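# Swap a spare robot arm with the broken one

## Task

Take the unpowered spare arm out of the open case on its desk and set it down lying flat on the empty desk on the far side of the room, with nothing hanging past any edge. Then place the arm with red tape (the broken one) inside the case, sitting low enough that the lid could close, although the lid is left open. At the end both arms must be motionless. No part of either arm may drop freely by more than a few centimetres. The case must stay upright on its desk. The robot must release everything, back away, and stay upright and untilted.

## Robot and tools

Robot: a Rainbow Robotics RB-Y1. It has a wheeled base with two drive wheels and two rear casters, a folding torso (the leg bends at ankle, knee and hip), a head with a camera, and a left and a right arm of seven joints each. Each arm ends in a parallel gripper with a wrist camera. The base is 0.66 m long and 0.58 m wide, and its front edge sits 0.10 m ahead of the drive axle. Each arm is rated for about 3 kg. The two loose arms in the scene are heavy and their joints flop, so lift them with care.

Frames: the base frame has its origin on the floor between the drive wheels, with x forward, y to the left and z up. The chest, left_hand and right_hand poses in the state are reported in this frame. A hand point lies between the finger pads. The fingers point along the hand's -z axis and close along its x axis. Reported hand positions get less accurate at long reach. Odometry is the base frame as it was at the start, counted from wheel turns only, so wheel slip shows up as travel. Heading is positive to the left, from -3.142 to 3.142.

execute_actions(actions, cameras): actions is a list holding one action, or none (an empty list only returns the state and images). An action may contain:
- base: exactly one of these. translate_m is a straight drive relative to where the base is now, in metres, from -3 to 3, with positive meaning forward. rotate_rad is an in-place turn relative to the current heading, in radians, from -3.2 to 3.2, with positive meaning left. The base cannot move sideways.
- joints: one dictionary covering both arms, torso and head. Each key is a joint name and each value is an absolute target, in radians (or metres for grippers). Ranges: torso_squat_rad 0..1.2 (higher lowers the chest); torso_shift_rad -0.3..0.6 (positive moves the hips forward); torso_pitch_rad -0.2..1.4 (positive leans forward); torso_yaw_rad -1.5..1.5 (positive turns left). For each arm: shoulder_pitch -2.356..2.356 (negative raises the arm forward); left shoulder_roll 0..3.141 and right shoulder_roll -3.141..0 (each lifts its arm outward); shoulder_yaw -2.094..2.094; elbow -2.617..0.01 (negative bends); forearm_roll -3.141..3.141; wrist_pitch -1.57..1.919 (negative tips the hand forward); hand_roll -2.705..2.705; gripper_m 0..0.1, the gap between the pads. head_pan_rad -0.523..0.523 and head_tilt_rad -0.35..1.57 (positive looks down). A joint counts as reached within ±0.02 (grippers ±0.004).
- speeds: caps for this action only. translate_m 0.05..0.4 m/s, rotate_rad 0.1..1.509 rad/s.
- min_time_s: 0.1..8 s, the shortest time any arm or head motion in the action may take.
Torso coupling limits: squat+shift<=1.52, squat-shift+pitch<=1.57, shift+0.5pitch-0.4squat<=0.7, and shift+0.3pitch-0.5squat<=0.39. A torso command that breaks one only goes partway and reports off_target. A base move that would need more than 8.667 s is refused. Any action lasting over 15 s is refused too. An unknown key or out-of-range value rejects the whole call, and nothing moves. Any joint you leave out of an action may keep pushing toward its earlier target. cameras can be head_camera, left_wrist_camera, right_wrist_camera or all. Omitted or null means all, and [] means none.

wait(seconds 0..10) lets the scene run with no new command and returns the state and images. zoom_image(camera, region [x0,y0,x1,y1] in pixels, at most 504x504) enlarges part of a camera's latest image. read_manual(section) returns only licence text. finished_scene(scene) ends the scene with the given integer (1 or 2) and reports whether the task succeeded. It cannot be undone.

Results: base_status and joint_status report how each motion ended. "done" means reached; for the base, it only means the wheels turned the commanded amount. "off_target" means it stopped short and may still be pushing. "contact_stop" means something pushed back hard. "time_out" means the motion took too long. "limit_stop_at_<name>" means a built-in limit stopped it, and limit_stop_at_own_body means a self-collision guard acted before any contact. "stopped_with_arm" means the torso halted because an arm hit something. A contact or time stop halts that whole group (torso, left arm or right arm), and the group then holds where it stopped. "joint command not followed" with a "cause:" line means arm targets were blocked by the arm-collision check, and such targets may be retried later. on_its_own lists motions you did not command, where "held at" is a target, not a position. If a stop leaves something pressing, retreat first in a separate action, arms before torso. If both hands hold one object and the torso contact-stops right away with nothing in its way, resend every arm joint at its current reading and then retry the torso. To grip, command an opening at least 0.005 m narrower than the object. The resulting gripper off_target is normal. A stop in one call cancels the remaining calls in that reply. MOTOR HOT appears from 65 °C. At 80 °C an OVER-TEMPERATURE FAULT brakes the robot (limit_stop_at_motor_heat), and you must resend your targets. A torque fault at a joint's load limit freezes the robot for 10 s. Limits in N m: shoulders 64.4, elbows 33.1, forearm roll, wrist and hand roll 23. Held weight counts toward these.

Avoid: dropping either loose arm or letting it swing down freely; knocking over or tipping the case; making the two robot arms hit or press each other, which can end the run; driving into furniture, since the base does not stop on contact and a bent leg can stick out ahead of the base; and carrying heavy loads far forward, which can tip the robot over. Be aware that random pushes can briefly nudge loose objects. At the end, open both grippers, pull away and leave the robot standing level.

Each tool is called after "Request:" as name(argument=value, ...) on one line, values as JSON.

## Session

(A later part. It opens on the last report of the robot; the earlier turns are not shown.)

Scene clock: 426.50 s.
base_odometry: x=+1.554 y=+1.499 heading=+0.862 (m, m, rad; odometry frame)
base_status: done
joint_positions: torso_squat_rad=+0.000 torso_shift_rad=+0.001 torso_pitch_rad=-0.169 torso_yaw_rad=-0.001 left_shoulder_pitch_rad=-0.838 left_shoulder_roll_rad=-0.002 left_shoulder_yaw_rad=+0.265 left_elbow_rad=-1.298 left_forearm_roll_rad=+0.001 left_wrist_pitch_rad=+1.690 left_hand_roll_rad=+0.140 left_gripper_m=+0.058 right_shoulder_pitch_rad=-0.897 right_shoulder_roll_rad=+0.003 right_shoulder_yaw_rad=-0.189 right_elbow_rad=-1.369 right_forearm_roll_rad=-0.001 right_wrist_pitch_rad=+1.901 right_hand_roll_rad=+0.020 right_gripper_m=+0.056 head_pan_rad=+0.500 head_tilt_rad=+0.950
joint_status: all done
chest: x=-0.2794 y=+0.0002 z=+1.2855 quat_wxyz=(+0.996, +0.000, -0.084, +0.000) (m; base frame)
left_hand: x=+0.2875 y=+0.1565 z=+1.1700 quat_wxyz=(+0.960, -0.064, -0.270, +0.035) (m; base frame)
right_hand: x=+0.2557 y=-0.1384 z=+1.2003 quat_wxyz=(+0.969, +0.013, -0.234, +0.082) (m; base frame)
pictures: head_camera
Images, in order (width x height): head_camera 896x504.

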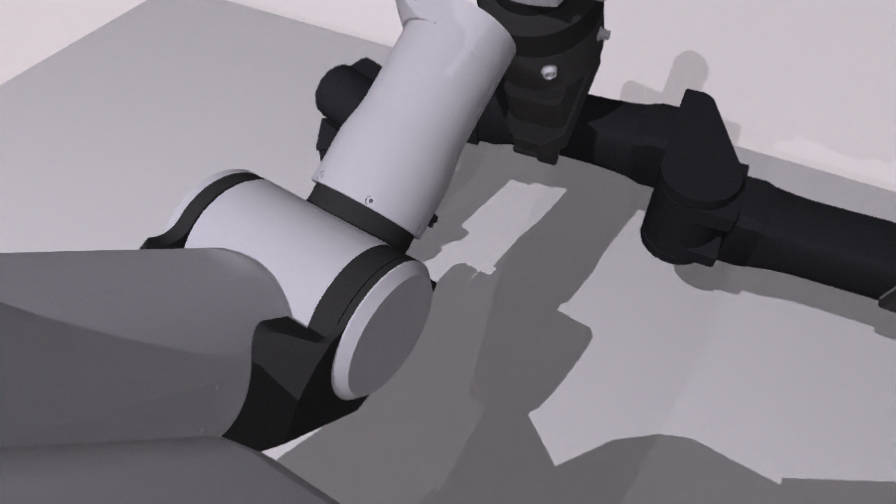

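Request:
execute_actions(actions=[{"joints":{"torso_pitch_rad":-0.12,"torso_yaw_rad":-0.06}}], cameras=["head_camera"])

Request:
execute_actions(actions=[{"joints":{"torso_pitch_rad":-0.06,"head_tilt_rad":0.85}}], cameras=["head_camera"])

Request:
execute_actions(actions=[{"joints":{"torso_pitch_rad":0.0,"head_pan_rad":-0.4}}], cameras=["head_camera"])

Scene clock: 436.73 s.
base_odometry: x=+1.554 y=+1.499 heading=+0.862 (m, m, rad; odometry frame)
base_status: not commanded
joint_positions: torso_squat_rad=+0.000 torso_shift_rad=+0.001 torso_pitch_rad=-0.118 torso_yaw_rad=-0.060 left_shoulder_pitch_rad=-0.838 left_shoulder_roll_rad=-0.002 left_shoulder_yaw_rad=+0.265 left_elbow_rad=-1.298 left_forearm_roll_rad=+0.001 left_wrist_pitch_rad=+1.690 left_hand_roll_rad=+0.140 left_gripper_m=+0.058 right_shoulder_pitch_rad=-0.897 right_shoulder_roll_rad=+0.003 right_shoulder_yaw_rad=-0.189 right_elbow_rad=-1.369 right_forearm_roll_rad=-0.001 right_wrist_pitch_rad=+1.901 right_hand_roll_rad=+0.020 right_gripper_m=+0.056 head_pan_rad=+0.500 head_tilt_rad=+0.950
joint_status: all done
chest: x=-0.2638 y=+0.0002 z=+1.2878 quat_wxyz=(+0.998, +0.001, -0.059, -0.030) (m; base frame)
left_hand: x=+0.3049 y=+0.1243 z=+1.1450 quat_wxyz=(+0.967, -0.067, -0.244, +0.008) (m; base frame)
right_hand: x=+0.2573 y=-0.1685 z=+1.1747 quat_wxyz=(+0.976, +0.013, -0.210, +0.053) (m; base frame)
pictures: head_camera
Images, in order (width x height): head_camera 896x504.

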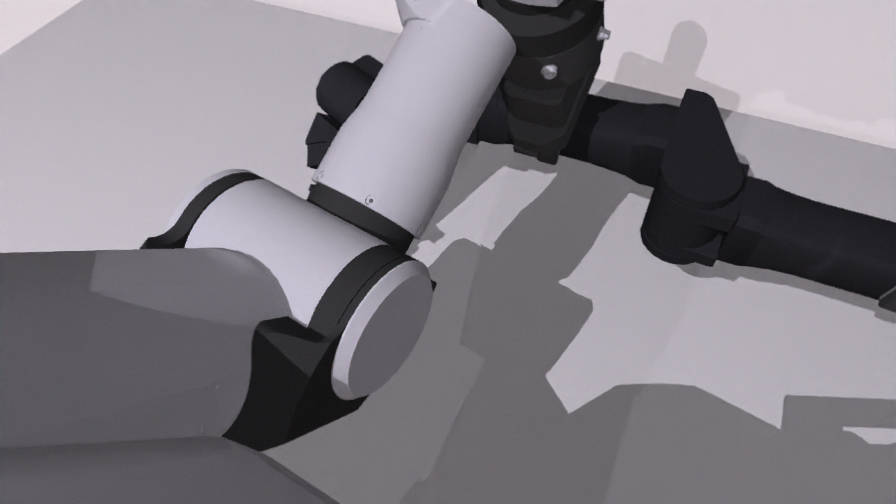

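Scene clock: 437.73 s.
base_odometry: x=+1.554 y=+1.499 heading=+0.862 (m, m, rad; odometry frame)
base_status: not commanded
joint_positions: torso_squat_rad=+0.000 torso_shift_rad=+0.001 torso_pitch_rad=-0.058 torso_yaw_rad=-0.060 left_shoulder_pitch_rad=-0.838 left_shoulder_roll_rad=-0.002 left_shoulder_yaw_rad=+0.265 left_elbow_rad=-1.298 left_forearm_roll_rad=+0.001 left_wrist_pitch_rad=+1.690 left_hand_roll_rad=+0.140 left_gripper_m=+0.058 right_shoulder_pitch_rad=-0.897 right_shoulder_roll_rad=+0.003 right_shoulder_yaw_rad=-0.189 right_elbow_rad=-1.369 right_forearm_roll_rad=-0.001 right_wrist_pitch_rad=+1.901 right_hand_roll_rad=+0.020 right_gripper_m=+0.056 head_pan_rad=+0.500 head_tilt_rad=+0.850
joint_status: all done
chest: x=-0.2453 y=+0.0002 z=+1.2894 quat_wxyz=(+0.999, +0.000, -0.029, -0.030) (m; base frame)
left_hand: x=+0.3137 y=+0.1243 z=+1.1126 quat_wxyz=(+0.974, -0.067, -0.214, +0.010) (m; base frame)
right_hand: x=+0.2681 y=-0.1685 z=+1.1454 quat_wxyz=(+0.982, +0.014, -0.181, +0.052) (m; base frame)
pictures: head_camera
Images, in order (width x height): head_camera 896x504.

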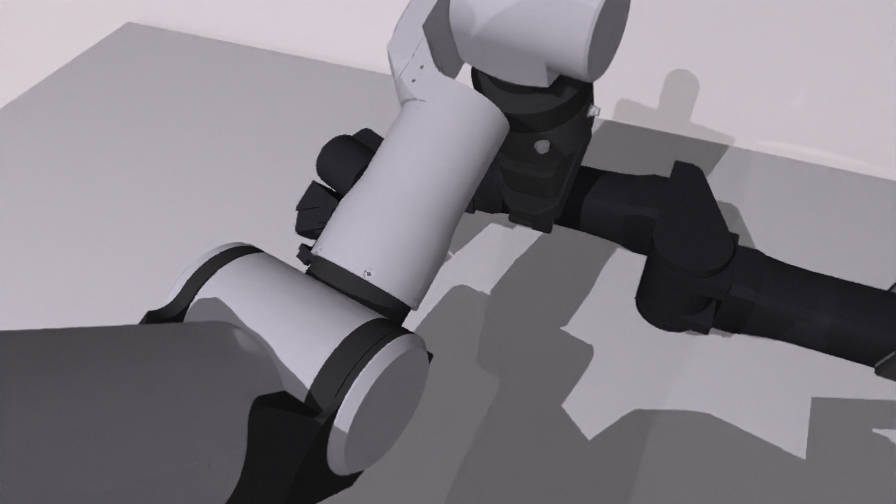

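Scene clock: 439.00 s.
base_odometry: x=+1.554 y=+1.499 heading=+0.862 (m, m, rad; odometry frame)
base_status: not commanded
joint_positions: torso_squat_rad=+0.000 torso_shift_rad=+0.001 torso_pitch_rad=+0.002 torso_yaw_rad=-0.060 left_shoulder_pitch_rad=-0.838 left_shoulder_roll_rad=-0.002 left_shoulder_yaw_rad=+0.265 left_elbow_rad=-1.298 left_forearm_roll_rad=+0.001 left_wrist_pitch_rad=+1.690 left_hand_roll_rad=+0.140 left_gripper_m=+0.058 right_shoulder_pitch_rad=-0.897 right_shoulder_roll_rad=+0.003 right_shoulder_yaw_rad=-0.189 right_elbow_rad=-1.369 right_forearm_roll_rad=-0.001 right_wrist_pitch_rad=+1.901 right_hand_roll_rad=+0.020 right_gripper_m=+0.056 head_pan_rad=-0.400 head_tilt_rad=+0.850
joint_status: all done
chest: x=-0.2268 y=+0.0002 z=+1.2899 quat_wxyz=(+1.000, +0.000, +0.001, -0.030) (m; base frame)
left_hand: x=+0.3207 y=+0.1243 z=+1.0801 quat_wxyz=(+0.980, -0.067, -0.185, +0.012) (m; base frame)
right_hand: x=+0.2772 y=-0.1685 z=+1.1155 quat_wxyz=(+0.987, +0.016, -0.152, +0.052) (m; base frame)
pictures: head_camera
Images, in order (width x height): head_camera 896x504.

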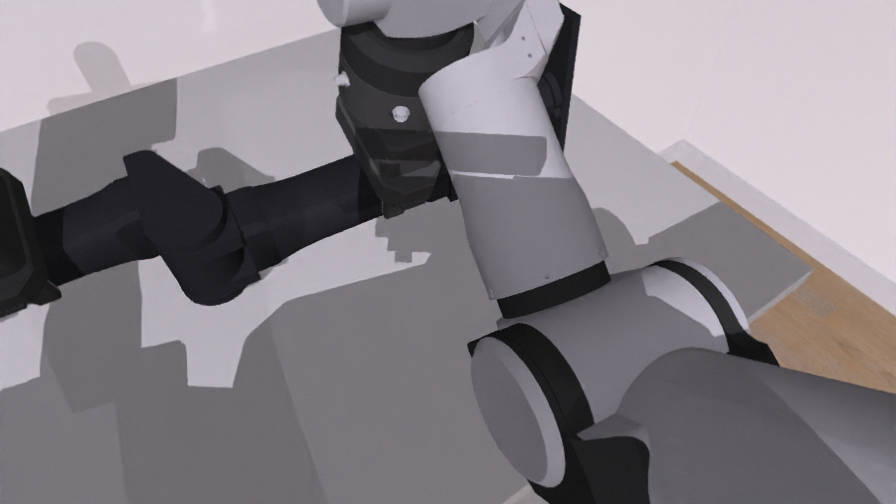

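Request:
execute_actions(actions=[{"joints":{"torso_pitch_rad":0.06}}], cameras=[])

Request:
execute_actions(actions=[{"joints":{"torso_pitch_rad":0.10}}], cameras=["head_camera"])

Scene clock: 445.83 s.
base_odometry: x=+1.554 y=+1.499 heading=+0.862 (m, m, rad; odometry frame)
base_status: not commanded
joint_positions: torso_squat_rad=+0.000 torso_shift_rad=+0.001 torso_pitch_rad=+0.062 torso_yaw_rad=-0.060 left_shoulder_pitch_rad=-0.839 left_shoulder_roll_rad=-0.002 left_shoulder_yaw_rad=+0.265 left_elbow_rad=-1.299 left_forearm_roll_rad=+0.001 left_wrist_pitch_rad=+1.690 left_hand_roll_rad=+0.140 left_gripper_m=+0.058 right_shoulder_pitch_rad=-0.897 right_shoulder_roll_rad=+0.003 right_shoulder_yaw_rad=-0.189 right_elbow_rad=-1.369 right_forearm_roll_rad=-0.001 right_wrist_pitch_rad=+1.901 right_hand_roll_rad=+0.020 right_gripper_m=+0.056 head_pan_rad=-0.400 head_tilt_rad=+0.850
joint_status: all done
chest: x=-0.2083 y=+0.0002 z=+1.2893 quat_wxyz=(+0.999, -0.001, +0.031, -0.030) (m; base frame)
left_hand: x=+0.3259 y=+0.1242 z=+1.0474 quat_wxyz=(+0.985, -0.066, -0.156, +0.014) (m; base frame)
right_hand: x=+0.2844 y=-0.1685 z=+1.0850 quat_wxyz=(+0.991, +0.017, -0.122, +0.051) (m; base frame)
pictures: none
No camera images: the call's "cameras" was empty. Leave "cameras" out to get every camera's image.

Scene clock: 446.63 s.
base_odometry: x=+1.554 y=+1.499 heading=+0.862 (m, m, rad; odometry frame)
base_status: not commanded
joint_positions: torso_squat_rad=+0.000 torso_shift_rad=+0.001 torso_pitch_rad=+0.102 torso_yaw_rad=-0.060 left_shoulder_pitch_rad=-0.839 left_shoulder_roll_rad=-0.002 left_shoulder_yaw_rad=+0.265 left_elbow_rad=-1.299 left_forearm_roll_rad=+0.001 left_wrist_pitch_rad=+1.690 left_hand_roll_rad=+0.140 left_gripper_m=+0.058 right_shoulder_pitch_rad=-0.898 right_shoulder_roll_rad=+0.003 right_shoulder_yaw_rad=-0.189 right_elbow_rad=-1.369 right_forearm_roll_rad=-0.001 right_wrist_pitch_rad=+1.901 right_hand_roll_rad=+0.020 right_gripper_m=+0.056 head_pan_rad=-0.400 head_tilt_rad=+0.850
joint_status: all done
chest: x=-0.1959 y=+0.0002 z=+1.2883 quat_wxyz=(+0.998, -0.002, +0.051, -0.030) (m; base frame)
left_hand: x=+0.3281 y=+0.1243 z=+1.0252 quat_wxyz=(+0.988, -0.066, -0.136, +0.015) (m; base frame)
right_hand: x=+0.2884 y=-0.1684 z=+1.0648 quat_wxyz=(+0.993, +0.018, -0.103, +0.051) (m; base frame)
pictures: head_camera
Images, in order (width x height): head_camera 896x504.

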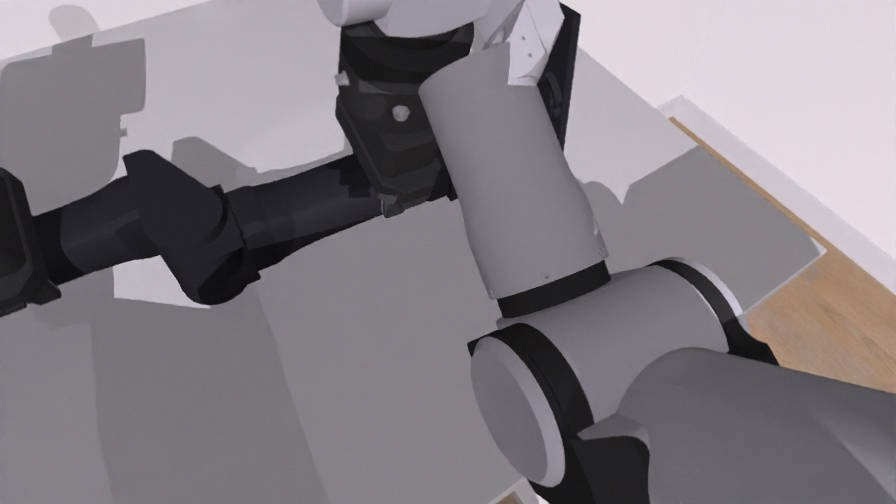

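Request:
execute_actions(actions=[{"joints":{"torso_pitch_rad":0.13}}], cameras=[])

Request:
execute_actions(actions=[{"joints":{"torso_pitch_rad":0.155,"head_pan_rad":0,"head_tilt_rad":0.7}}], cameras=["head_camera"])

Scene clock: 451.70 s.
base_odometry: x=+1.554 y=+1.499 heading=+0.862 (m, m, rad; odometry frame)
base_status: not commanded
joint_positions: torso_squat_rad=+0.000 torso_shift_rad=-0.001 torso_pitch_rad=+0.128 torso_yaw_rad=-0.060 left_shoulder_pitch_rad=-0.843 left_shoulder_roll_rad=-0.001 left_shoulder_yaw_rad=+0.265 left_elbow_rad=-1.302 left_forearm_roll_rad=+0.000 left_wrist_pitch_rad=+1.690 left_hand_roll_rad=+0.140 left_gripper_m=+0.057 right_shoulder_pitch_rad=-0.902 right_shoulder_roll_rad=+0.001 right_shoulder_yaw_rad=-0.189 right_elbow_rad=-1.372 right_forearm_roll_rad=-0.001 right_wrist_pitch_rad=+1.900 right_hand_roll_rad=+0.020 right_gripper_m=+0.056 head_pan_rad=-0.400 head_tilt_rad=+0.850
joint_status: all done
chest: x=-0.1892 y=+0.0002 z=+1.2874 quat_wxyz=(+0.998, -0.002, +0.064, -0.030) (m; base frame)
left_hand: x=+0.3300 y=+0.1246 z=+1.0140 quat_wxyz=(+0.990, -0.066, -0.128, +0.016) (m; base frame)
right_hand: x=+0.2909 y=-0.1686 z=+1.0543 quat_wxyz=(+0.994, +0.018, -0.093, +0.051) (m; base frame)
pictures: none
No camera images: the call's "cameras" was empty. Leave "cameras" out to get every camera's image.

Scene clock: 452.63 s.
base_odometry: x=+1.554 y=+1.499 heading=+0.862 (m, m, rad; odometry frame)
base_status: not commanded
joint_positions: torso_squat_rad=+0.000 torso_shift_rad=-0.001 torso_pitch_rad=+0.151 torso_yaw_rad=-0.060 left_shoulder_pitch_rad=-0.845 left_shoulder_roll_rad=+0.001 left_shoulder_yaw_rad=+0.265 left_elbow_rad=-1.303 left_forearm_roll_rad=+0.000 left_wrist_pitch_rad=+1.690 left_hand_roll_rad=+0.140 left_gripper_m=+0.055 right_shoulder_pitch_rad=-0.904 right_shoulder_roll_rad=+0.000 right_shoulder_yaw_rad=-0.189 right_elbow_rad=-1.373 right_forearm_roll_rad=+0.000 right_wrist_pitch_rad=+1.901 right_hand_roll_rad=+0.020 right_gripper_m=+0.054 head_pan_rad=+0.000 head_tilt_rad=+0.700
joint_status: all done
chest: x=-0.1823 y=+0.0002 z=+1.2864 quat_wxyz=(+0.997, -0.003, +0.075, -0.030) (m; base frame)
left_hand: x=+0.3313 y=+0.1250 z=+1.0021 quat_wxyz=(+0.991, -0.065, -0.118, +0.016) (m; base frame)
right_hand: x=+0.2929 y=-0.1689 z=+1.0432 quat_wxyz=(+0.995, +0.018, -0.083, +0.051) (m; base frame)
pictures: head_camera
Images, in order (width x height): head_camera 896x504.

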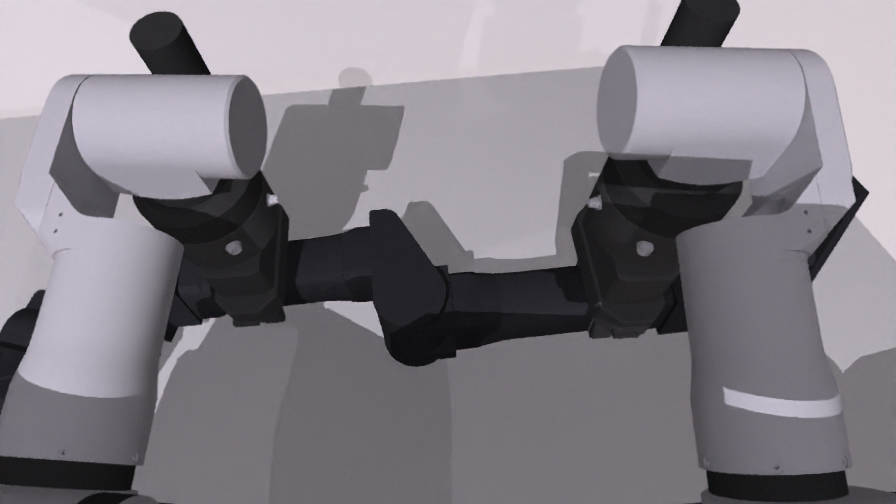

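Resting and pressed down. Release.

Request:
execute_actions(actions=[{"joints":{"left_gripper_m":0.1,"right_gripper_m":0.1,"torso_pitch_rad":0.145}}], cameras=[])

Request:
execute_actions(actions=[{"joints":{"torso_pitch_rad":-0.1,"head_tilt_rad":0.9}}], cameras=[])

Request:
execute_actions(actions=[{"base":{"translate_m":-0.8},"joints":{"torso_yaw_rad":0,"head_tilt_rad":0.65}}], cameras=["head_camera"])

Scene clock: 462.53 s.
base_odometry: x=+1.554 y=+1.499 heading=+0.862 (m, m, rad; odometry frame)
base_status: not commanded
joint_positions: torso_squat_rad=+0.000 torso_shift_rad=+0.000 torso_pitch_rad=+0.144 torso_yaw_rad=-0.060 left_shoulder_pitch_rad=-0.841 left_shoulder_roll_rad=+0.000 left_shoulder_yaw_rad=+0.265 left_elbow_rad=-1.301 left_forearm_roll_rad=+0.000 left_wrist_pitch_rad=+1.690 left_hand_roll_rad=+0.140 left_gripper_m=+0.099 right_shoulder_pitch_rad=-0.900 right_shoulder_roll_rad=+0.000 right_shoulder_yaw_rad=-0.189 right_elbow_rad=-1.371 right_forearm_roll_rad=+0.000 right_wrist_pitch_rad=+1.900 right_hand_roll_rad=+0.020 right_gripper_m=+0.100 head_pan_rad=+0.000 head_tilt_rad=+0.700
joint_status: all done
chest: x=-0.1836 y=+0.0002 z=+1.2867 quat_wxyz=(+0.997, -0.003, +0.072, -0.030) (m; base frame)
left_hand: x=+0.3303 y=+0.1254 z=+1.0035 quat_wxyz=(+0.991, -0.065, -0.118, +0.017) (m; base frame)
right_hand: x=+0.2922 y=-0.1694 z=+1.0448 quat_wxyz=(+0.995, +0.018, -0.084, +0.050) (m; base frame)
pictures: none
No camera images: the call's "cameras" was empty. Leave "cameras" out to get every camera's image.

Scene clock: 464.13 s.
base_odometry: x=+1.554 y=+1.499 heading=+0.862 (m, m, rad; odometry frame)
base_status: not commanded
joint_positions: torso_squat_rad=+0.000 torso_shift_rad=+0.000 torso_pitch_rad=-0.100 torso_yaw_rad=-0.060 left_shoulder_pitch_rad=-0.840 left_shoulder_roll_rad=+0.000 left_shoulder_yaw_rad=+0.265 left_elbow_rad=-1.300 left_forearm_roll_rad=+0.000 left_wrist_pitch_rad=+1.690 left_hand_roll_rad=+0.140 left_gripper_m=+0.099 right_shoulder_pitch_rad=-0.900 right_shoulder_roll_rad=+0.000 right_shoulder_yaw_rad=-0.189 right_elbow_rad=-1.371 right_forearm_roll_rad=+0.000 right_wrist_pitch_rad=+1.900 right_hand_roll_rad=+0.020 right_gripper_m=+0.100 head_pan_rad=+0.000 head_tilt_rad=+0.900
joint_status: all done
chest: x=-0.2587 y=+0.0002 z=+1.2884 quat_wxyz=(+0.998, +0.001, -0.050, -0.030) (m; base frame)
left_hand: x=+0.3081 y=+0.1256 z=+1.1369 quat_wxyz=(+0.969, -0.066, -0.237, +0.009) (m; base frame)
right_hand: x=+0.2614 y=-0.1695 z=+1.1686 quat_wxyz=(+0.977, +0.012, -0.205, +0.052) (m; base frame)
pictures: none
No camera images: the call's "cameras" was empty. Leave "cameras" out to get every camera's image.

Scene clock: 467.73 s.
base_odometry: x=+1.033 y=+0.892 heading=+0.861 (m, m, rad; odometry frame)
base_status: done
joint_positions: torso_squat_rad=+0.000 torso_shift_rad=+0.000 torso_pitch_rad=-0.100 torso_yaw_rad=+0.000 left_shoulder_pitch_rad=-0.840 left_shoulder_roll_rad=+0.000 left_shoulder_yaw_rad=+0.265 left_elbow_rad=-1.300 left_forearm_roll_rad=+0.000 left_wrist_pitch_rad=+1.690 left_hand_roll_rad=+0.140 left_gripper_m=+0.099 right_shoulder_pitch_rad=-0.900 right_shoulder_roll_rad=+0.000 right_shoulder_yaw_rad=-0.190 right_elbow_rad=-1.371 right_forearm_roll_rad=+0.000 right_wrist_pitch_rad=+1.900 right_hand_roll_rad=+0.020 right_gripper_m=+0.100 head_pan_rad=+0.000 head_tilt_rad=+0.650
joint_status: all done
chest: x=-0.2588 y=+0.0003 z=+1.2884 quat_wxyz=(+0.999, +0.000, -0.050, +0.000) (m; base frame)
left_hand: x=+0.2996 y=+0.1584 z=+1.1360 quat_wxyz=(+0.968, -0.062, -0.239, +0.038) (m; base frame)
right_hand: x=+0.2706 y=-0.1390 z=+1.1695 quat_wxyz=(+0.975, +0.015, -0.204, +0.082) (m; base frame)
pictures: head_camera
Images, in order (width x height): head_camera 896x504.

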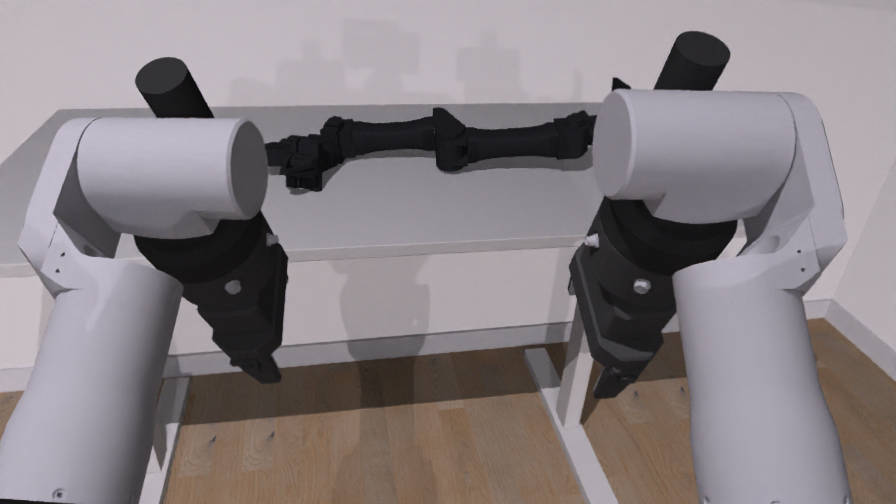

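Request:
execute_actions(actions=[{"base":{"rotate_rad":2.676},"joints":{"left_shoulder_pitch_rad":-0.85,"left_shoulder_yaw_rad":0.22,"left_elbow_rad":-1.35,"left_wrist_pitch_rad":1.85,"left_hand_roll_rad":0.06,"right_shoulder_pitch_rad":-0.87,"right_shoulder_yaw_rad":-0.22,"right_elbow_rad":-1.35,"right_wrist_pitch_rad":1.87,"right_hand_roll_rad":-0.06}}], cameras=[])

Request:
execute_actions(actions=[{"base":{"translate_m":1.56}}], cameras=[])

Request:
execute_actions(actions=[{"base":{"rotate_rad":-0.93}}], cameras=["head_camera"])

Scene clock: 493.63 s.
base_odometry: x=+1.033 y=+0.892 heading=-2.747 (m, m, rad; odometry frame)
base_status: done
joint_positions: torso_squat_rad=+0.000 torso_shift_rad=+0.000 torso_pitch_rad=-0.100 torso_yaw_rad=+0.000 left_shoulder_pitch_rad=-0.850 left_shoulder_roll_rad=+0.000 left_shoulder_yaw_rad=+0.220 left_elbow_rad=-1.350 left_forearm_roll_rad=+0.000 left_wrist_pitch_rad=+1.850 left_hand_roll_rad=+0.060 left_gripper_m=+0.099 right_shoulder_pitch_rad=-0.870 right_shoulder_roll_rad=+0.000 right_shoulder_yaw_rad=-0.220 right_elbow_rad=-1.350 right_forearm_roll_rad=+0.000 right_wrist_pitch_rad=+1.870 right_hand_roll_rad=-0.060 right_gripper_m=+0.100 head_pan_rad=+0.000 head_tilt_rad=+0.650
joint_status: all done
chest: x=-0.2588 y=+0.0002 z=+1.2884 quat_wxyz=(+0.999, +0.000, -0.050, +0.000) (m; base frame)
left_hand: x=+0.2715 y=+0.1517 z=+1.1418 quat_wxyz=(+0.980, -0.035, -0.193, -0.021) (m; base frame)
right_hand: x=+0.2710 y=-0.1483 z=+1.1507 quat_wxyz=(+0.980, +0.033, -0.193, +0.026) (m; base frame)
pictures: none
No camera images: the call's "cameras" was empty. Leave "cameras" out to get every camera's image.

Scene clock: 499.10 s.
base_odometry: x=-0.407 y=+0.291 heading=-2.746 (m, m, rad; odometry frame)
base_status: done
joint_positions: torso_squat_rad=+0.000 torso_shift_rad=+0.000 torso_pitch_rad=-0.100 torso_yaw_rad=+0.000 left_shoulder_pitch_rad=-0.850 left_shoulder_roll_rad=+0.000 left_shoulder_yaw_rad=+0.220 left_elbow_rad=-1.350 left_forearm_roll_rad=+0.000 left_wrist_pitch_rad=+1.850 left_hand_roll_rad=+0.060 left_gripper_m=+0.099 right_shoulder_pitch_rad=-0.870 right_shoulder_roll_rad=+0.000 right_shoulder_yaw_rad=-0.220 right_elbow_rad=-1.350 right_forearm_roll_rad=+0.000 right_wrist_pitch_rad=+1.870 right_hand_roll_rad=-0.060 right_gripper_m=+0.100 head_pan_rad=+0.000 head_tilt_rad=+0.650
joint_status: not commanded
chest: x=-0.2587 y=+0.0002 z=+1.2884 quat_wxyz=(+0.999, +0.000, -0.050, +0.000) (m; base frame)
left_hand: x=+0.2716 y=+0.1517 z=+1.1417 quat_wxyz=(+0.980, -0.035, -0.193, -0.021) (m; base frame)
right_hand: x=+0.2711 y=-0.1483 z=+1.1506 quat_wxyz=(+0.980, +0.033, -0.193, +0.026) (m; base frame)
pictures: none
No camera images: the call's "cameras" was empty. Leave "cameras" out to get every camera's image.

Scene clock: 502.20 s.
base_odometry: x=-0.406 y=+0.291 heading=+2.608 (m, m, rad; odometry frame)
base_status: done
joint_positions: torso_squat_rad=+0.000 torso_shift_rad=+0.000 torso_pitch_rad=-0.100 torso_yaw_rad=+0.000 left_shoulder_pitch_rad=-0.850 left_shoulder_roll_rad=+0.000 left_shoulder_yaw_rad=+0.220 left_elbow_rad=-1.350 left_forearm_roll_rad=+0.000 left_wrist_pitch_rad=+1.850 left_hand_roll_rad=+0.060 left_gripper_m=+0.099 right_shoulder_pitch_rad=-0.870 right_shoulder_roll_rad=+0.000 right_shoulder_yaw_rad=-0.220 right_elbow_rad=-1.350 right_forearm_roll_rad=+0.000 right_wrist_pitch_rad=+1.870 right_hand_roll_rad=-0.060 right_gripper_m=+0.100 head_pan_rad=+0.000 head_tilt_rad=+0.650
joint_status: not commanded
chest: x=-0.2587 y=+0.0003 z=+1.2884 quat_wxyz=(+0.999, +0.000, -0.050, +0.000) (m; base frame)
left_hand: x=+0.2716 y=+0.1517 z=+1.1417 quat_wxyz=(+0.980, -0.035, -0.193, -0.021) (m; base frame)
right_hand: x=+0.2711 y=-0.1483 z=+1.1506 quat_wxyz=(+0.980, +0.033, -0.193, +0.026) (m; base frame)
pictures: head_camera
Images, in order (width x height): head_camera 896x504.

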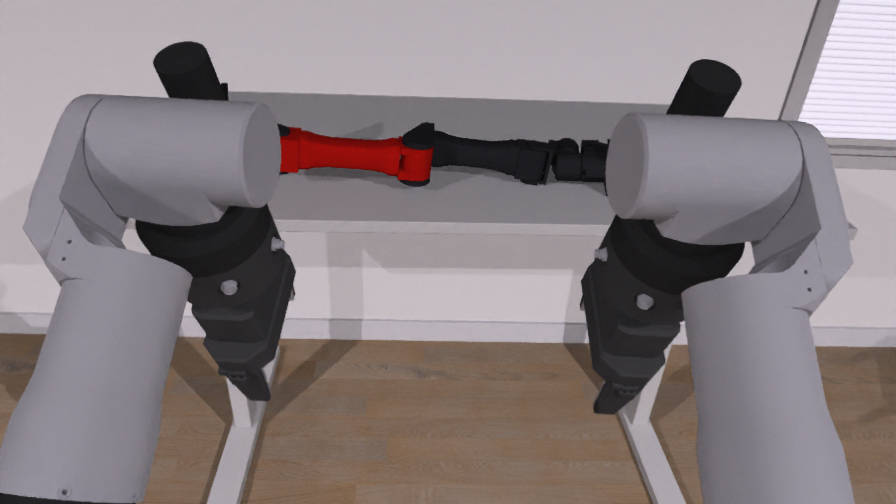

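Request:
execute_actions(actions=[{"base":{"rotate_rad":0.045}}], cameras=[])

Request:
execute_actions(actions=[{"base":{"translate_m":0.6},"joints":{"head_tilt_rad":0.85}}])

Scene clock: 513.23 s.
base_odometry: x=-0.407 y=+0.291 heading=+2.652 (m, m, rad; odometry frame)
base_status: done
joint_positions: torso_squat_rad=+0.000 torso_shift_rad=+0.000 torso_pitch_rad=-0.100 torso_yaw_rad=+0.000 left_shoulder_pitch_rad=-0.850 left_shoulder_roll_rad=+0.000 left_shoulder_yaw_rad=+0.220 left_elbow_rad=-1.350 left_forearm_roll_rad=+0.000 left_wrist_pitch_rad=+1.850 left_hand_roll_rad=+0.060 left_gripper_m=+0.099 right_shoulder_pitch_rad=-0.870 right_shoulder_roll_rad=+0.000 right_shoulder_yaw_rad=-0.220 right_elbow_rad=-1.350 right_forearm_roll_rad=+0.000 right_wrist_pitch_rad=+1.870 right_hand_roll_rad=-0.060 right_gripper_m=+0.100 head_pan_rad=+0.000 head_tilt_rad=+0.650
joint_status: not commanded
chest: x=-0.2587 y=+0.0002 z=+1.2884 quat_wxyz=(+0.999, +0.000, -0.050, +0.000) (m; base frame)
left_hand: x=+0.2716 y=+0.1517 z=+1.1417 quat_wxyz=(+0.980, -0.035, -0.193, -0.021) (m; base frame)
right_hand: x=+0.2711 y=-0.1483 z=+1.1506 quat_wxyz=(+0.980, +0.033, -0.193, +0.026) (m; base frame)
pictures: none
No camera images: the call's "cameras" was empty. Leave "cameras" out to get every camera's image.

Scene clock: 516.20 s.
base_odometry: x=-0.936 y=+0.574 heading=+2.651 (m, m, rad; odometry frame)
base_status: done
joint_positions: torso_squat_rad=+0.000 torso_shift_rad=+0.000 torso_pitch_rad=-0.100 torso_yaw_rad=+0.000 left_shoulder_pitch_rad=-0.850 left_shoulder_roll_rad=+0.000 left_shoulder_yaw_rad=+0.220 left_elbow_rad=-1.350 left_forearm_roll_rad=+0.000 left_wrist_pitch_rad=+1.850 left_hand_roll_rad=+0.060 left_gripper_m=+0.099 right_shoulder_pitch_rad=-0.870 right_shoulder_roll_rad=+0.000 right_shoulder_yaw_rad=-0.220 right_elbow_rad=-1.350 right_forearm_roll_rad=+0.000 right_wrist_pitch_rad=+1.870 right_hand_roll_rad=-0.060 right_gripper_m=+0.100 head_pan_rad=+0.000 head_tilt_rad=+0.850
joint_status: all done
chest: x=-0.2587 y=+0.0002 z=+1.2884 quat_wxyz=(+0.999, +0.000, -0.050, +0.000) (m; base frame)
left_hand: x=+0.2716 y=+0.1517 z=+1.1417 quat_wxyz=(+0.980, -0.035, -0.193, -0.021) (m; base frame)
right_hand: x=+0.2711 y=-0.1483 z=+1.1506 quat_wxyz=(+0.980, +0.033, -0.193, +0.026) (m; base frame)
pictures: head_camera, left_wrist_camera, right_wrist_camera
Images, in order (width x height): head_camera 896x504, left_wrist_camera 644x364, right_wrist_camera 644x364.

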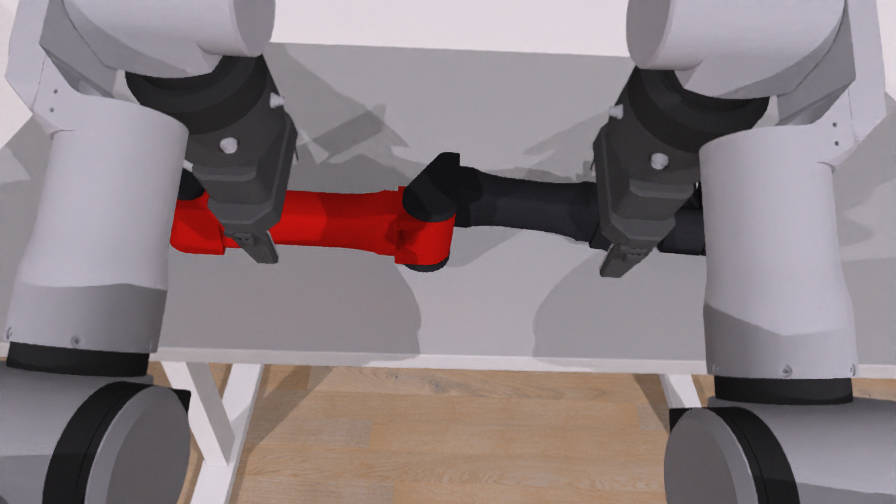

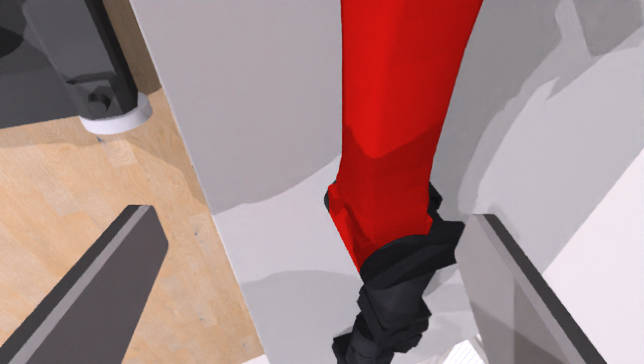

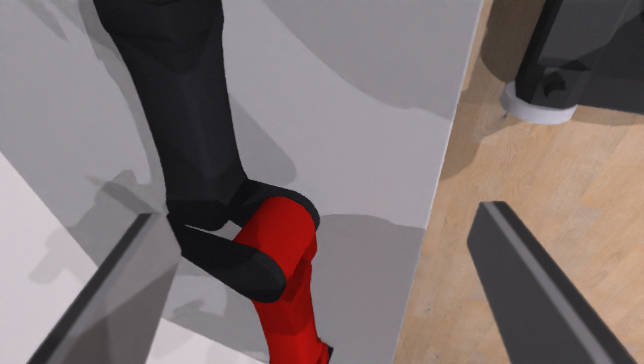

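Request:
execute_actions(actions=[{"base":{"translate_m":0.07},"joints":{"left_shoulder_roll_rad":0.12,"left_shoulder_yaw_rad":0.265,"left_hand_roll_rad":-0.05,"right_wrist_pitch_rad":1.75,"right_hand_roll_rad":-0.16,"torso_pitch_rad":0.0}}])

Scene clock: 523.93 s.
base_odometry: x=-0.998 y=+0.607 heading=+2.649 (m, m, rad; odometry frame)
base_status: done
joint_positions: torso_squat_rad=+0.000 torso_shift_rad=+0.000 torso_pitch_rad=+0.000 torso_yaw_rad=+0.000 left_shoulder_pitch_rad=-0.850 left_shoulder_roll_rad=+0.120 left_shoulder_yaw_rad=+0.265 left_elbow_rad=-1.350 left_forearm_roll_rad=+0.000 left_wrist_pitch_rad=+1.850 left_hand_roll_rad=-0.050 left_gripper_m=+0.099 right_shoulder_pitch_rad=-0.870 right_shoulder_roll_rad=+0.000 right_shoulder_yaw_rad=-0.220 right_elbow_rad=-1.350 right_forearm_roll_rad=+0.000 right_wrist_pitch_rad=+1.750 right_hand_roll_rad=-0.160 right_gripper_m=+0.100 head_pan_rad=+0.000 head_tilt_rad=+0.850
joint_status: all done
chest: x=-0.2278 y=+0.0003 z=+1.2899 quat_wxyz=(+1.000, +0.000, +0.000, +0.000) (m; base frame)
left_hand: x=+0.2967 y=+0.2246 z=+1.1043 quat_wxyz=(+0.987, +0.005, -0.159, -0.021) (m; base frame)
right_hand: x=+0.3114 y=-0.1457 z=+1.1095 quat_wxyz=(+0.978, +0.050, -0.200, -0.026) (m; base frame)
pictures: head_camera, left_wrist_camera, right_wrist_camera
Images, in order (width x height): head_camera 896x504, left_wrist_camera 644x364, right_wrist_camera 644x364.

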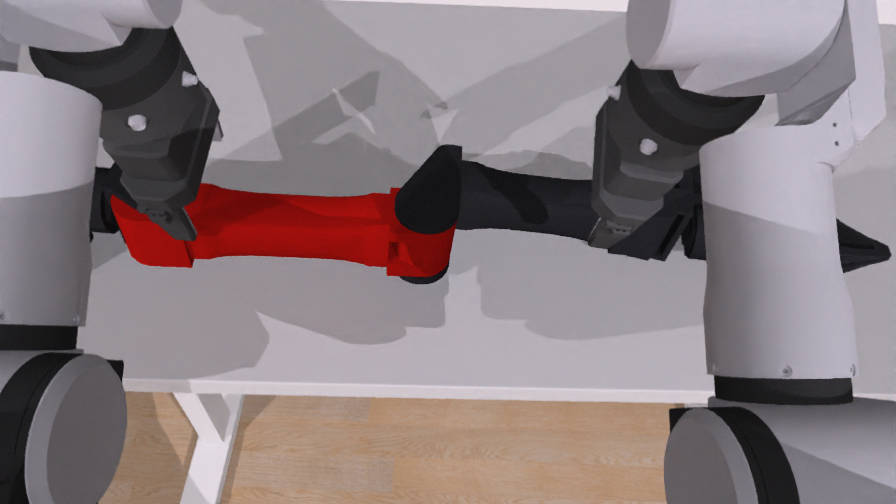

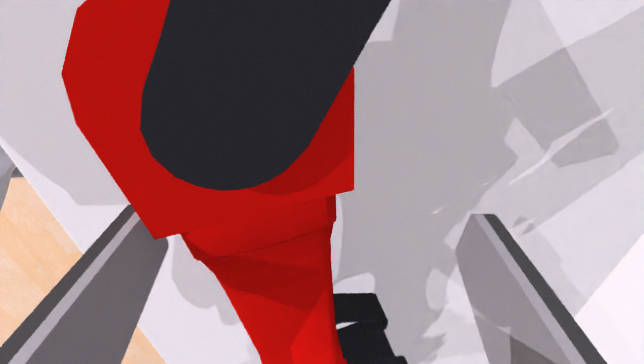

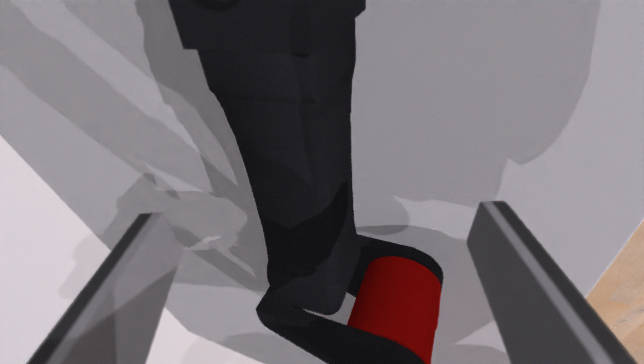

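Request:
execute_actions(actions=[{"joints":{"left_wrist_pitch_rad":1.919,"left_shoulder_roll_rad":0.04,"left_hand_roll_rad":-0.03,"right_shoulder_roll_rad":-0.04,"right_elbow_rad":-1.27,"right_wrist_pitch_rad":1.64,"right_hand_roll_rad":-0.14},"min_time_s":1.5}])

Scene clock: 536.27 s.
base_odometry: x=-0.998 y=+0.607 heading=+2.649 (m, m, rad; odometry frame)
base_status: not commanded
joint_positions: torso_squat_rad=+0.000 torso_shift_rad=+0.000 torso_pitch_rad=+0.000 torso_yaw_rad=+0.000 left_shoulder_pitch_rad=-0.850 left_shoulder_roll_rad=+0.040 left_shoulder_yaw_rad=+0.265 left_elbow_rad=-1.350 left_forearm_roll_rad=+0.000 left_wrist_pitch_rad=+1.919 left_hand_roll_rad=-0.030 left_gripper_m=+0.099 right_shoulder_pitch_rad=-0.870 right_shoulder_roll_rad=-0.040 right_shoulder_yaw_rad=-0.220 right_elbow_rad=-1.270 right_forearm_roll_rad=+0.000 right_wrist_pitch_rad=+1.640 right_hand_roll_rad=-0.140 right_gripper_m=+0.100 head_pan_rad=+0.000 head_tilt_rad=+0.850
joint_status: all done
chest: x=-0.2278 y=+0.0003 z=+1.2899 quat_wxyz=(+1.000, +0.000, +0.000, +0.000) (m; base frame)
left_hand: x=+0.2749 y=+0.1815 z=+1.0904 quat_wxyz=(+0.992, -0.027, -0.116, -0.036) (m; base frame)
right_hand: x=+0.3309 y=-0.1662 z=+1.0978 quat_wxyz=(+0.974, +0.034, -0.221, -0.028) (m; base frame)
pictures: head_camera, left_wrist_camera, right_wrist_camera
Images, in order (width x height): head_camera 896x504, left_wrist_camera 644x364, right_wrist_camera 644x364.

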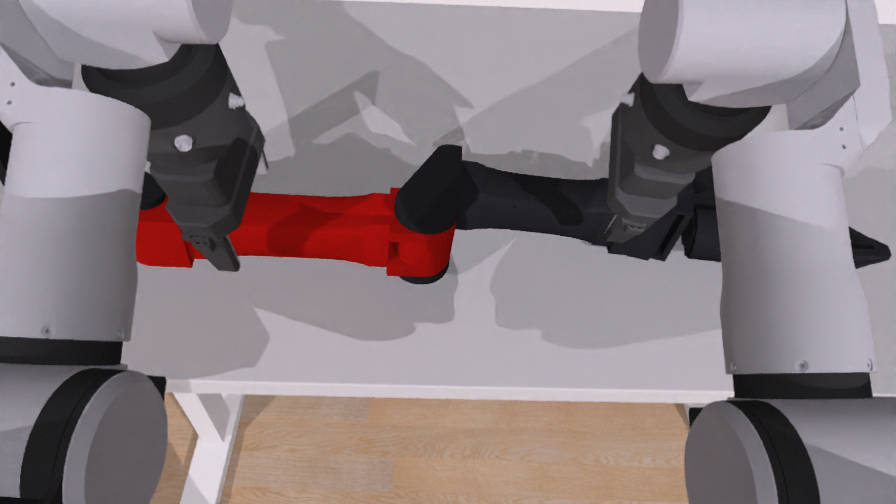

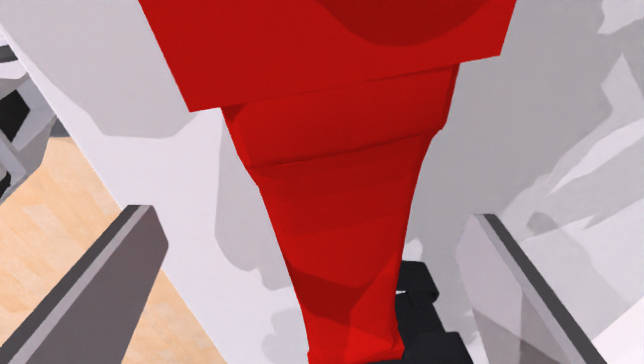

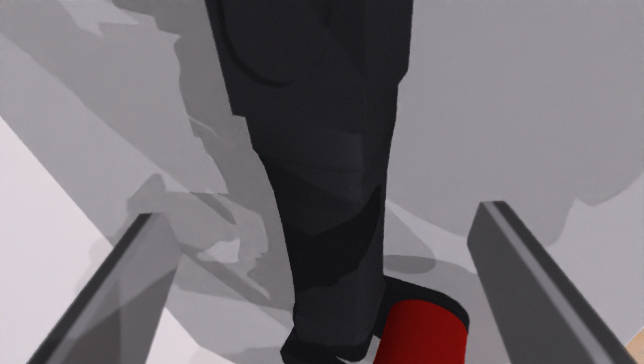

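Request:
execute_actions(actions=[{"joints":{"right_shoulder_roll_rad":-0.02,"right_elbow_rad":-1.13,"right_wrist_pitch_rad":1.5,"torso_pitch_rad":0.03},"min_time_s":1.5}])

Scene clock: 545.77 s.
base_odometry: x=-0.998 y=+0.607 heading=+2.649 (m, m, rad; odometry frame)
base_status: not commanded
joint_positions: torso_squat_rad=+0.000 torso_shift_rad=+0.000 torso_pitch_rad=+0.030 torso_yaw_rad=+0.000 left_shoulder_pitch_rad=-0.850 left_shoulder_roll_rad=+0.040 left_shoulder_yaw_rad=+0.265 left_elbow_rad=-1.350 left_forearm_roll_rad=+0.000 left_wrist_pitch_rad=+1.919 left_hand_roll_rad=-0.030 left_gripper_m=+0.099 right_shoulder_pitch_rad=-0.870 right_shoulder_roll_rad=-0.020 right_shoulder_yaw_rad=-0.220 right_elbow_rad=-1.130 right_forearm_roll_rad=+0.000 right_wrist_pitch_rad=+1.500 right_hand_roll_rad=-0.140 right_gripper_m=+0.100 head_pan_rad=+0.000 head_tilt_rad=+0.850
joint_status: all done
chest: x=-0.2185 y=+0.0003 z=+1.2898 quat_wxyz=(+1.000, +0.000, +0.015, +0.000) (m; base frame)
left_hand: x=+0.2779 y=+0.1815 z=+1.0753 quat_wxyz=(+0.994, -0.028, -0.101, -0.035) (m; base frame)
right_hand: x=+0.3423 y=-0.1528 z=+1.0445 quat_wxyz=(+0.978, +0.041, -0.204, -0.023) (m; base frame)
pictures: head_camera, left_wrist_camera, right_wrist_camera
Images, in order (width x height): head_camera 896x504, left_wrist_camera 644x364, right_wrist_camera 644x364.

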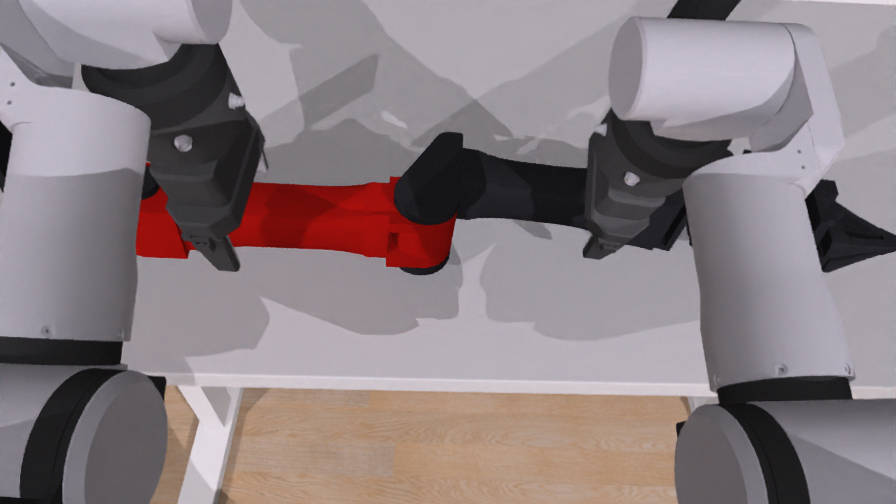

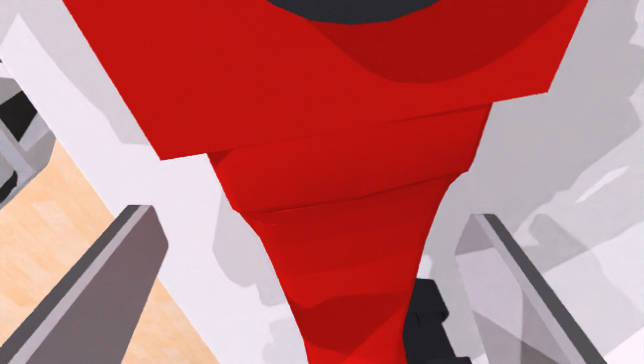

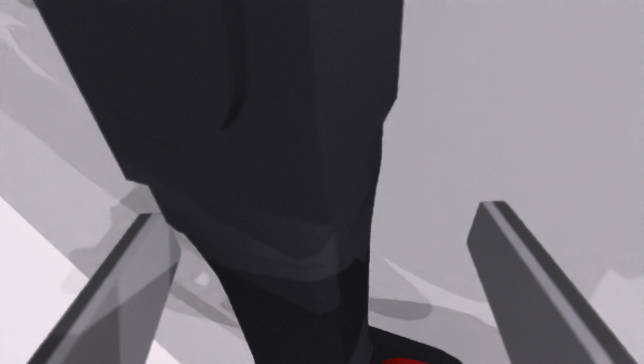

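Request:
execute_actions(actions=[{"base":{"translate_m":0.016},"joints":{"left_hand_roll_rad":0.06,"right_shoulder_roll_rad":0.0}}], cameras=[])

Request:
execute_actions(actions=[{"joints":{"torso_pitch_rad":0.065}}])

Scene clock: 554.33 s.
base_odometry: x=-1.012 y=+0.615 heading=+2.648 (m, m, rad; odometry frame)
base_status: done
joint_positions: torso_squat_rad=+0.000 torso_shift_rad=+0.000 torso_pitch_rad=+0.030 torso_yaw_rad=+0.000 left_shoulder_pitch_rad=-0.850 left_shoulder_roll_rad=+0.040 left_shoulder_yaw_rad=+0.265 left_elbow_rad=-1.350 left_forearm_roll_rad=+0.000 left_wrist_pitch_rad=+1.919 left_hand_roll_rad=+0.060 left_gripper_m=+0.099 right_shoulder_pitch_rad=-0.870 right_shoulder_roll_rad=+0.000 right_shoulder_yaw_rad=-0.220 right_elbow_rad=-1.130 right_forearm_roll_rad=+0.000 right_wrist_pitch_rad=+1.500 right_hand_roll_rad=-0.140 right_gripper_m=+0.100 head_pan_rad=+0.000 head_tilt_rad=+0.850
joint_status: all done
chest: x=-0.2185 y=+0.0002 z=+1.2898 quat_wxyz=(+1.000, +0.000, +0.015, +0.000) (m; base frame)
left_hand: x=+0.2779 y=+0.1814 z=+1.0752 quat_wxyz=(+0.994, -0.032, -0.099, +0.010) (m; base frame)
right_hand: x=+0.3395 y=-0.1406 z=+1.0425 quat_wxyz=(+0.978, +0.049, -0.201, -0.018) (m; base frame)
pictures: none
No camera images: the call's "cameras" was empty. Leave "cameras" out to get every camera's image.

Scene clock: 555.10 s.
base_odometry: x=-1.012 y=+0.615 heading=+2.648 (m, m, rad; odometry frame)
base_status: not commanded
joint_positions: torso_squat_rad=+0.000 torso_shift_rad=+0.000 torso_pitch_rad=+0.065 torso_yaw_rad=+0.000 left_shoulder_pitch_rad=-0.850 left_shoulder_roll_rad=+0.040 left_shoulder_yaw_rad=+0.265 left_elbow_rad=-1.350 left_forearm_roll_rad=+0.000 left_wrist_pitch_rad=+1.919 left_hand_roll_rad=+0.060 left_gripper_m=+0.099 right_shoulder_pitch_rad=-0.870 right_shoulder_roll_rad=+0.000 right_shoulder_yaw_rad=-0.220 right_elbow_rad=-1.130 right_forearm_roll_rad=+0.000 right_wrist_pitch_rad=+1.500 right_hand_roll_rad=-0.140 right_gripper_m=+0.100 head_pan_rad=+0.000 head_tilt_rad=+0.850
joint_status: all done
chest: x=-0.2077 y=+0.0002 z=+1.2893 quat_wxyz=(+0.999, +0.000, +0.032, +0.000) (m; base frame)
left_hand: x=+0.2810 y=+0.1814 z=+1.0576 quat_wxyz=(+0.996, -0.032, -0.082, +0.010) (m; base frame)
right_hand: x=+0.3414 y=-0.1406 z=+1.0226 quat_wxyz=(+0.982, +0.049, -0.184, -0.019) (m; base frame)
pictures: head_camera, left_wrist_camera, right_wrist_camera
Images, in order (width x height): head_camera 896x504, left_wrist_camera 644x364, right_wrist_camera 644x364.

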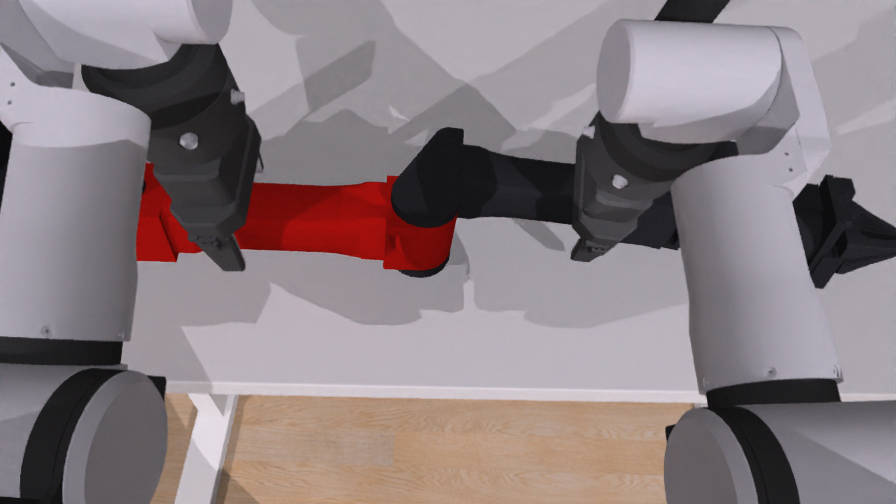

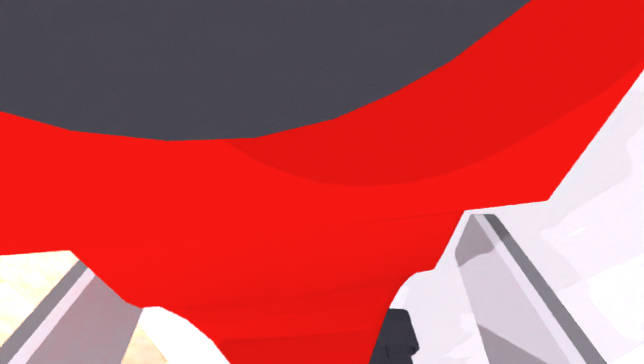

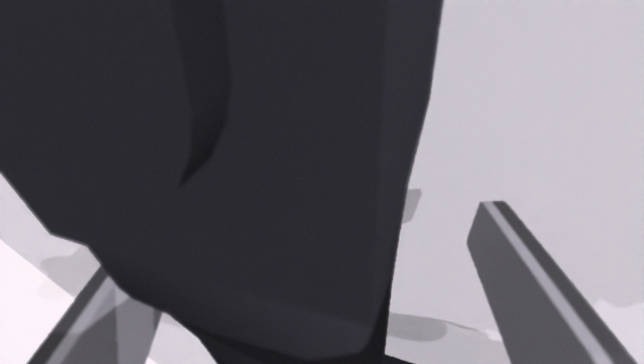

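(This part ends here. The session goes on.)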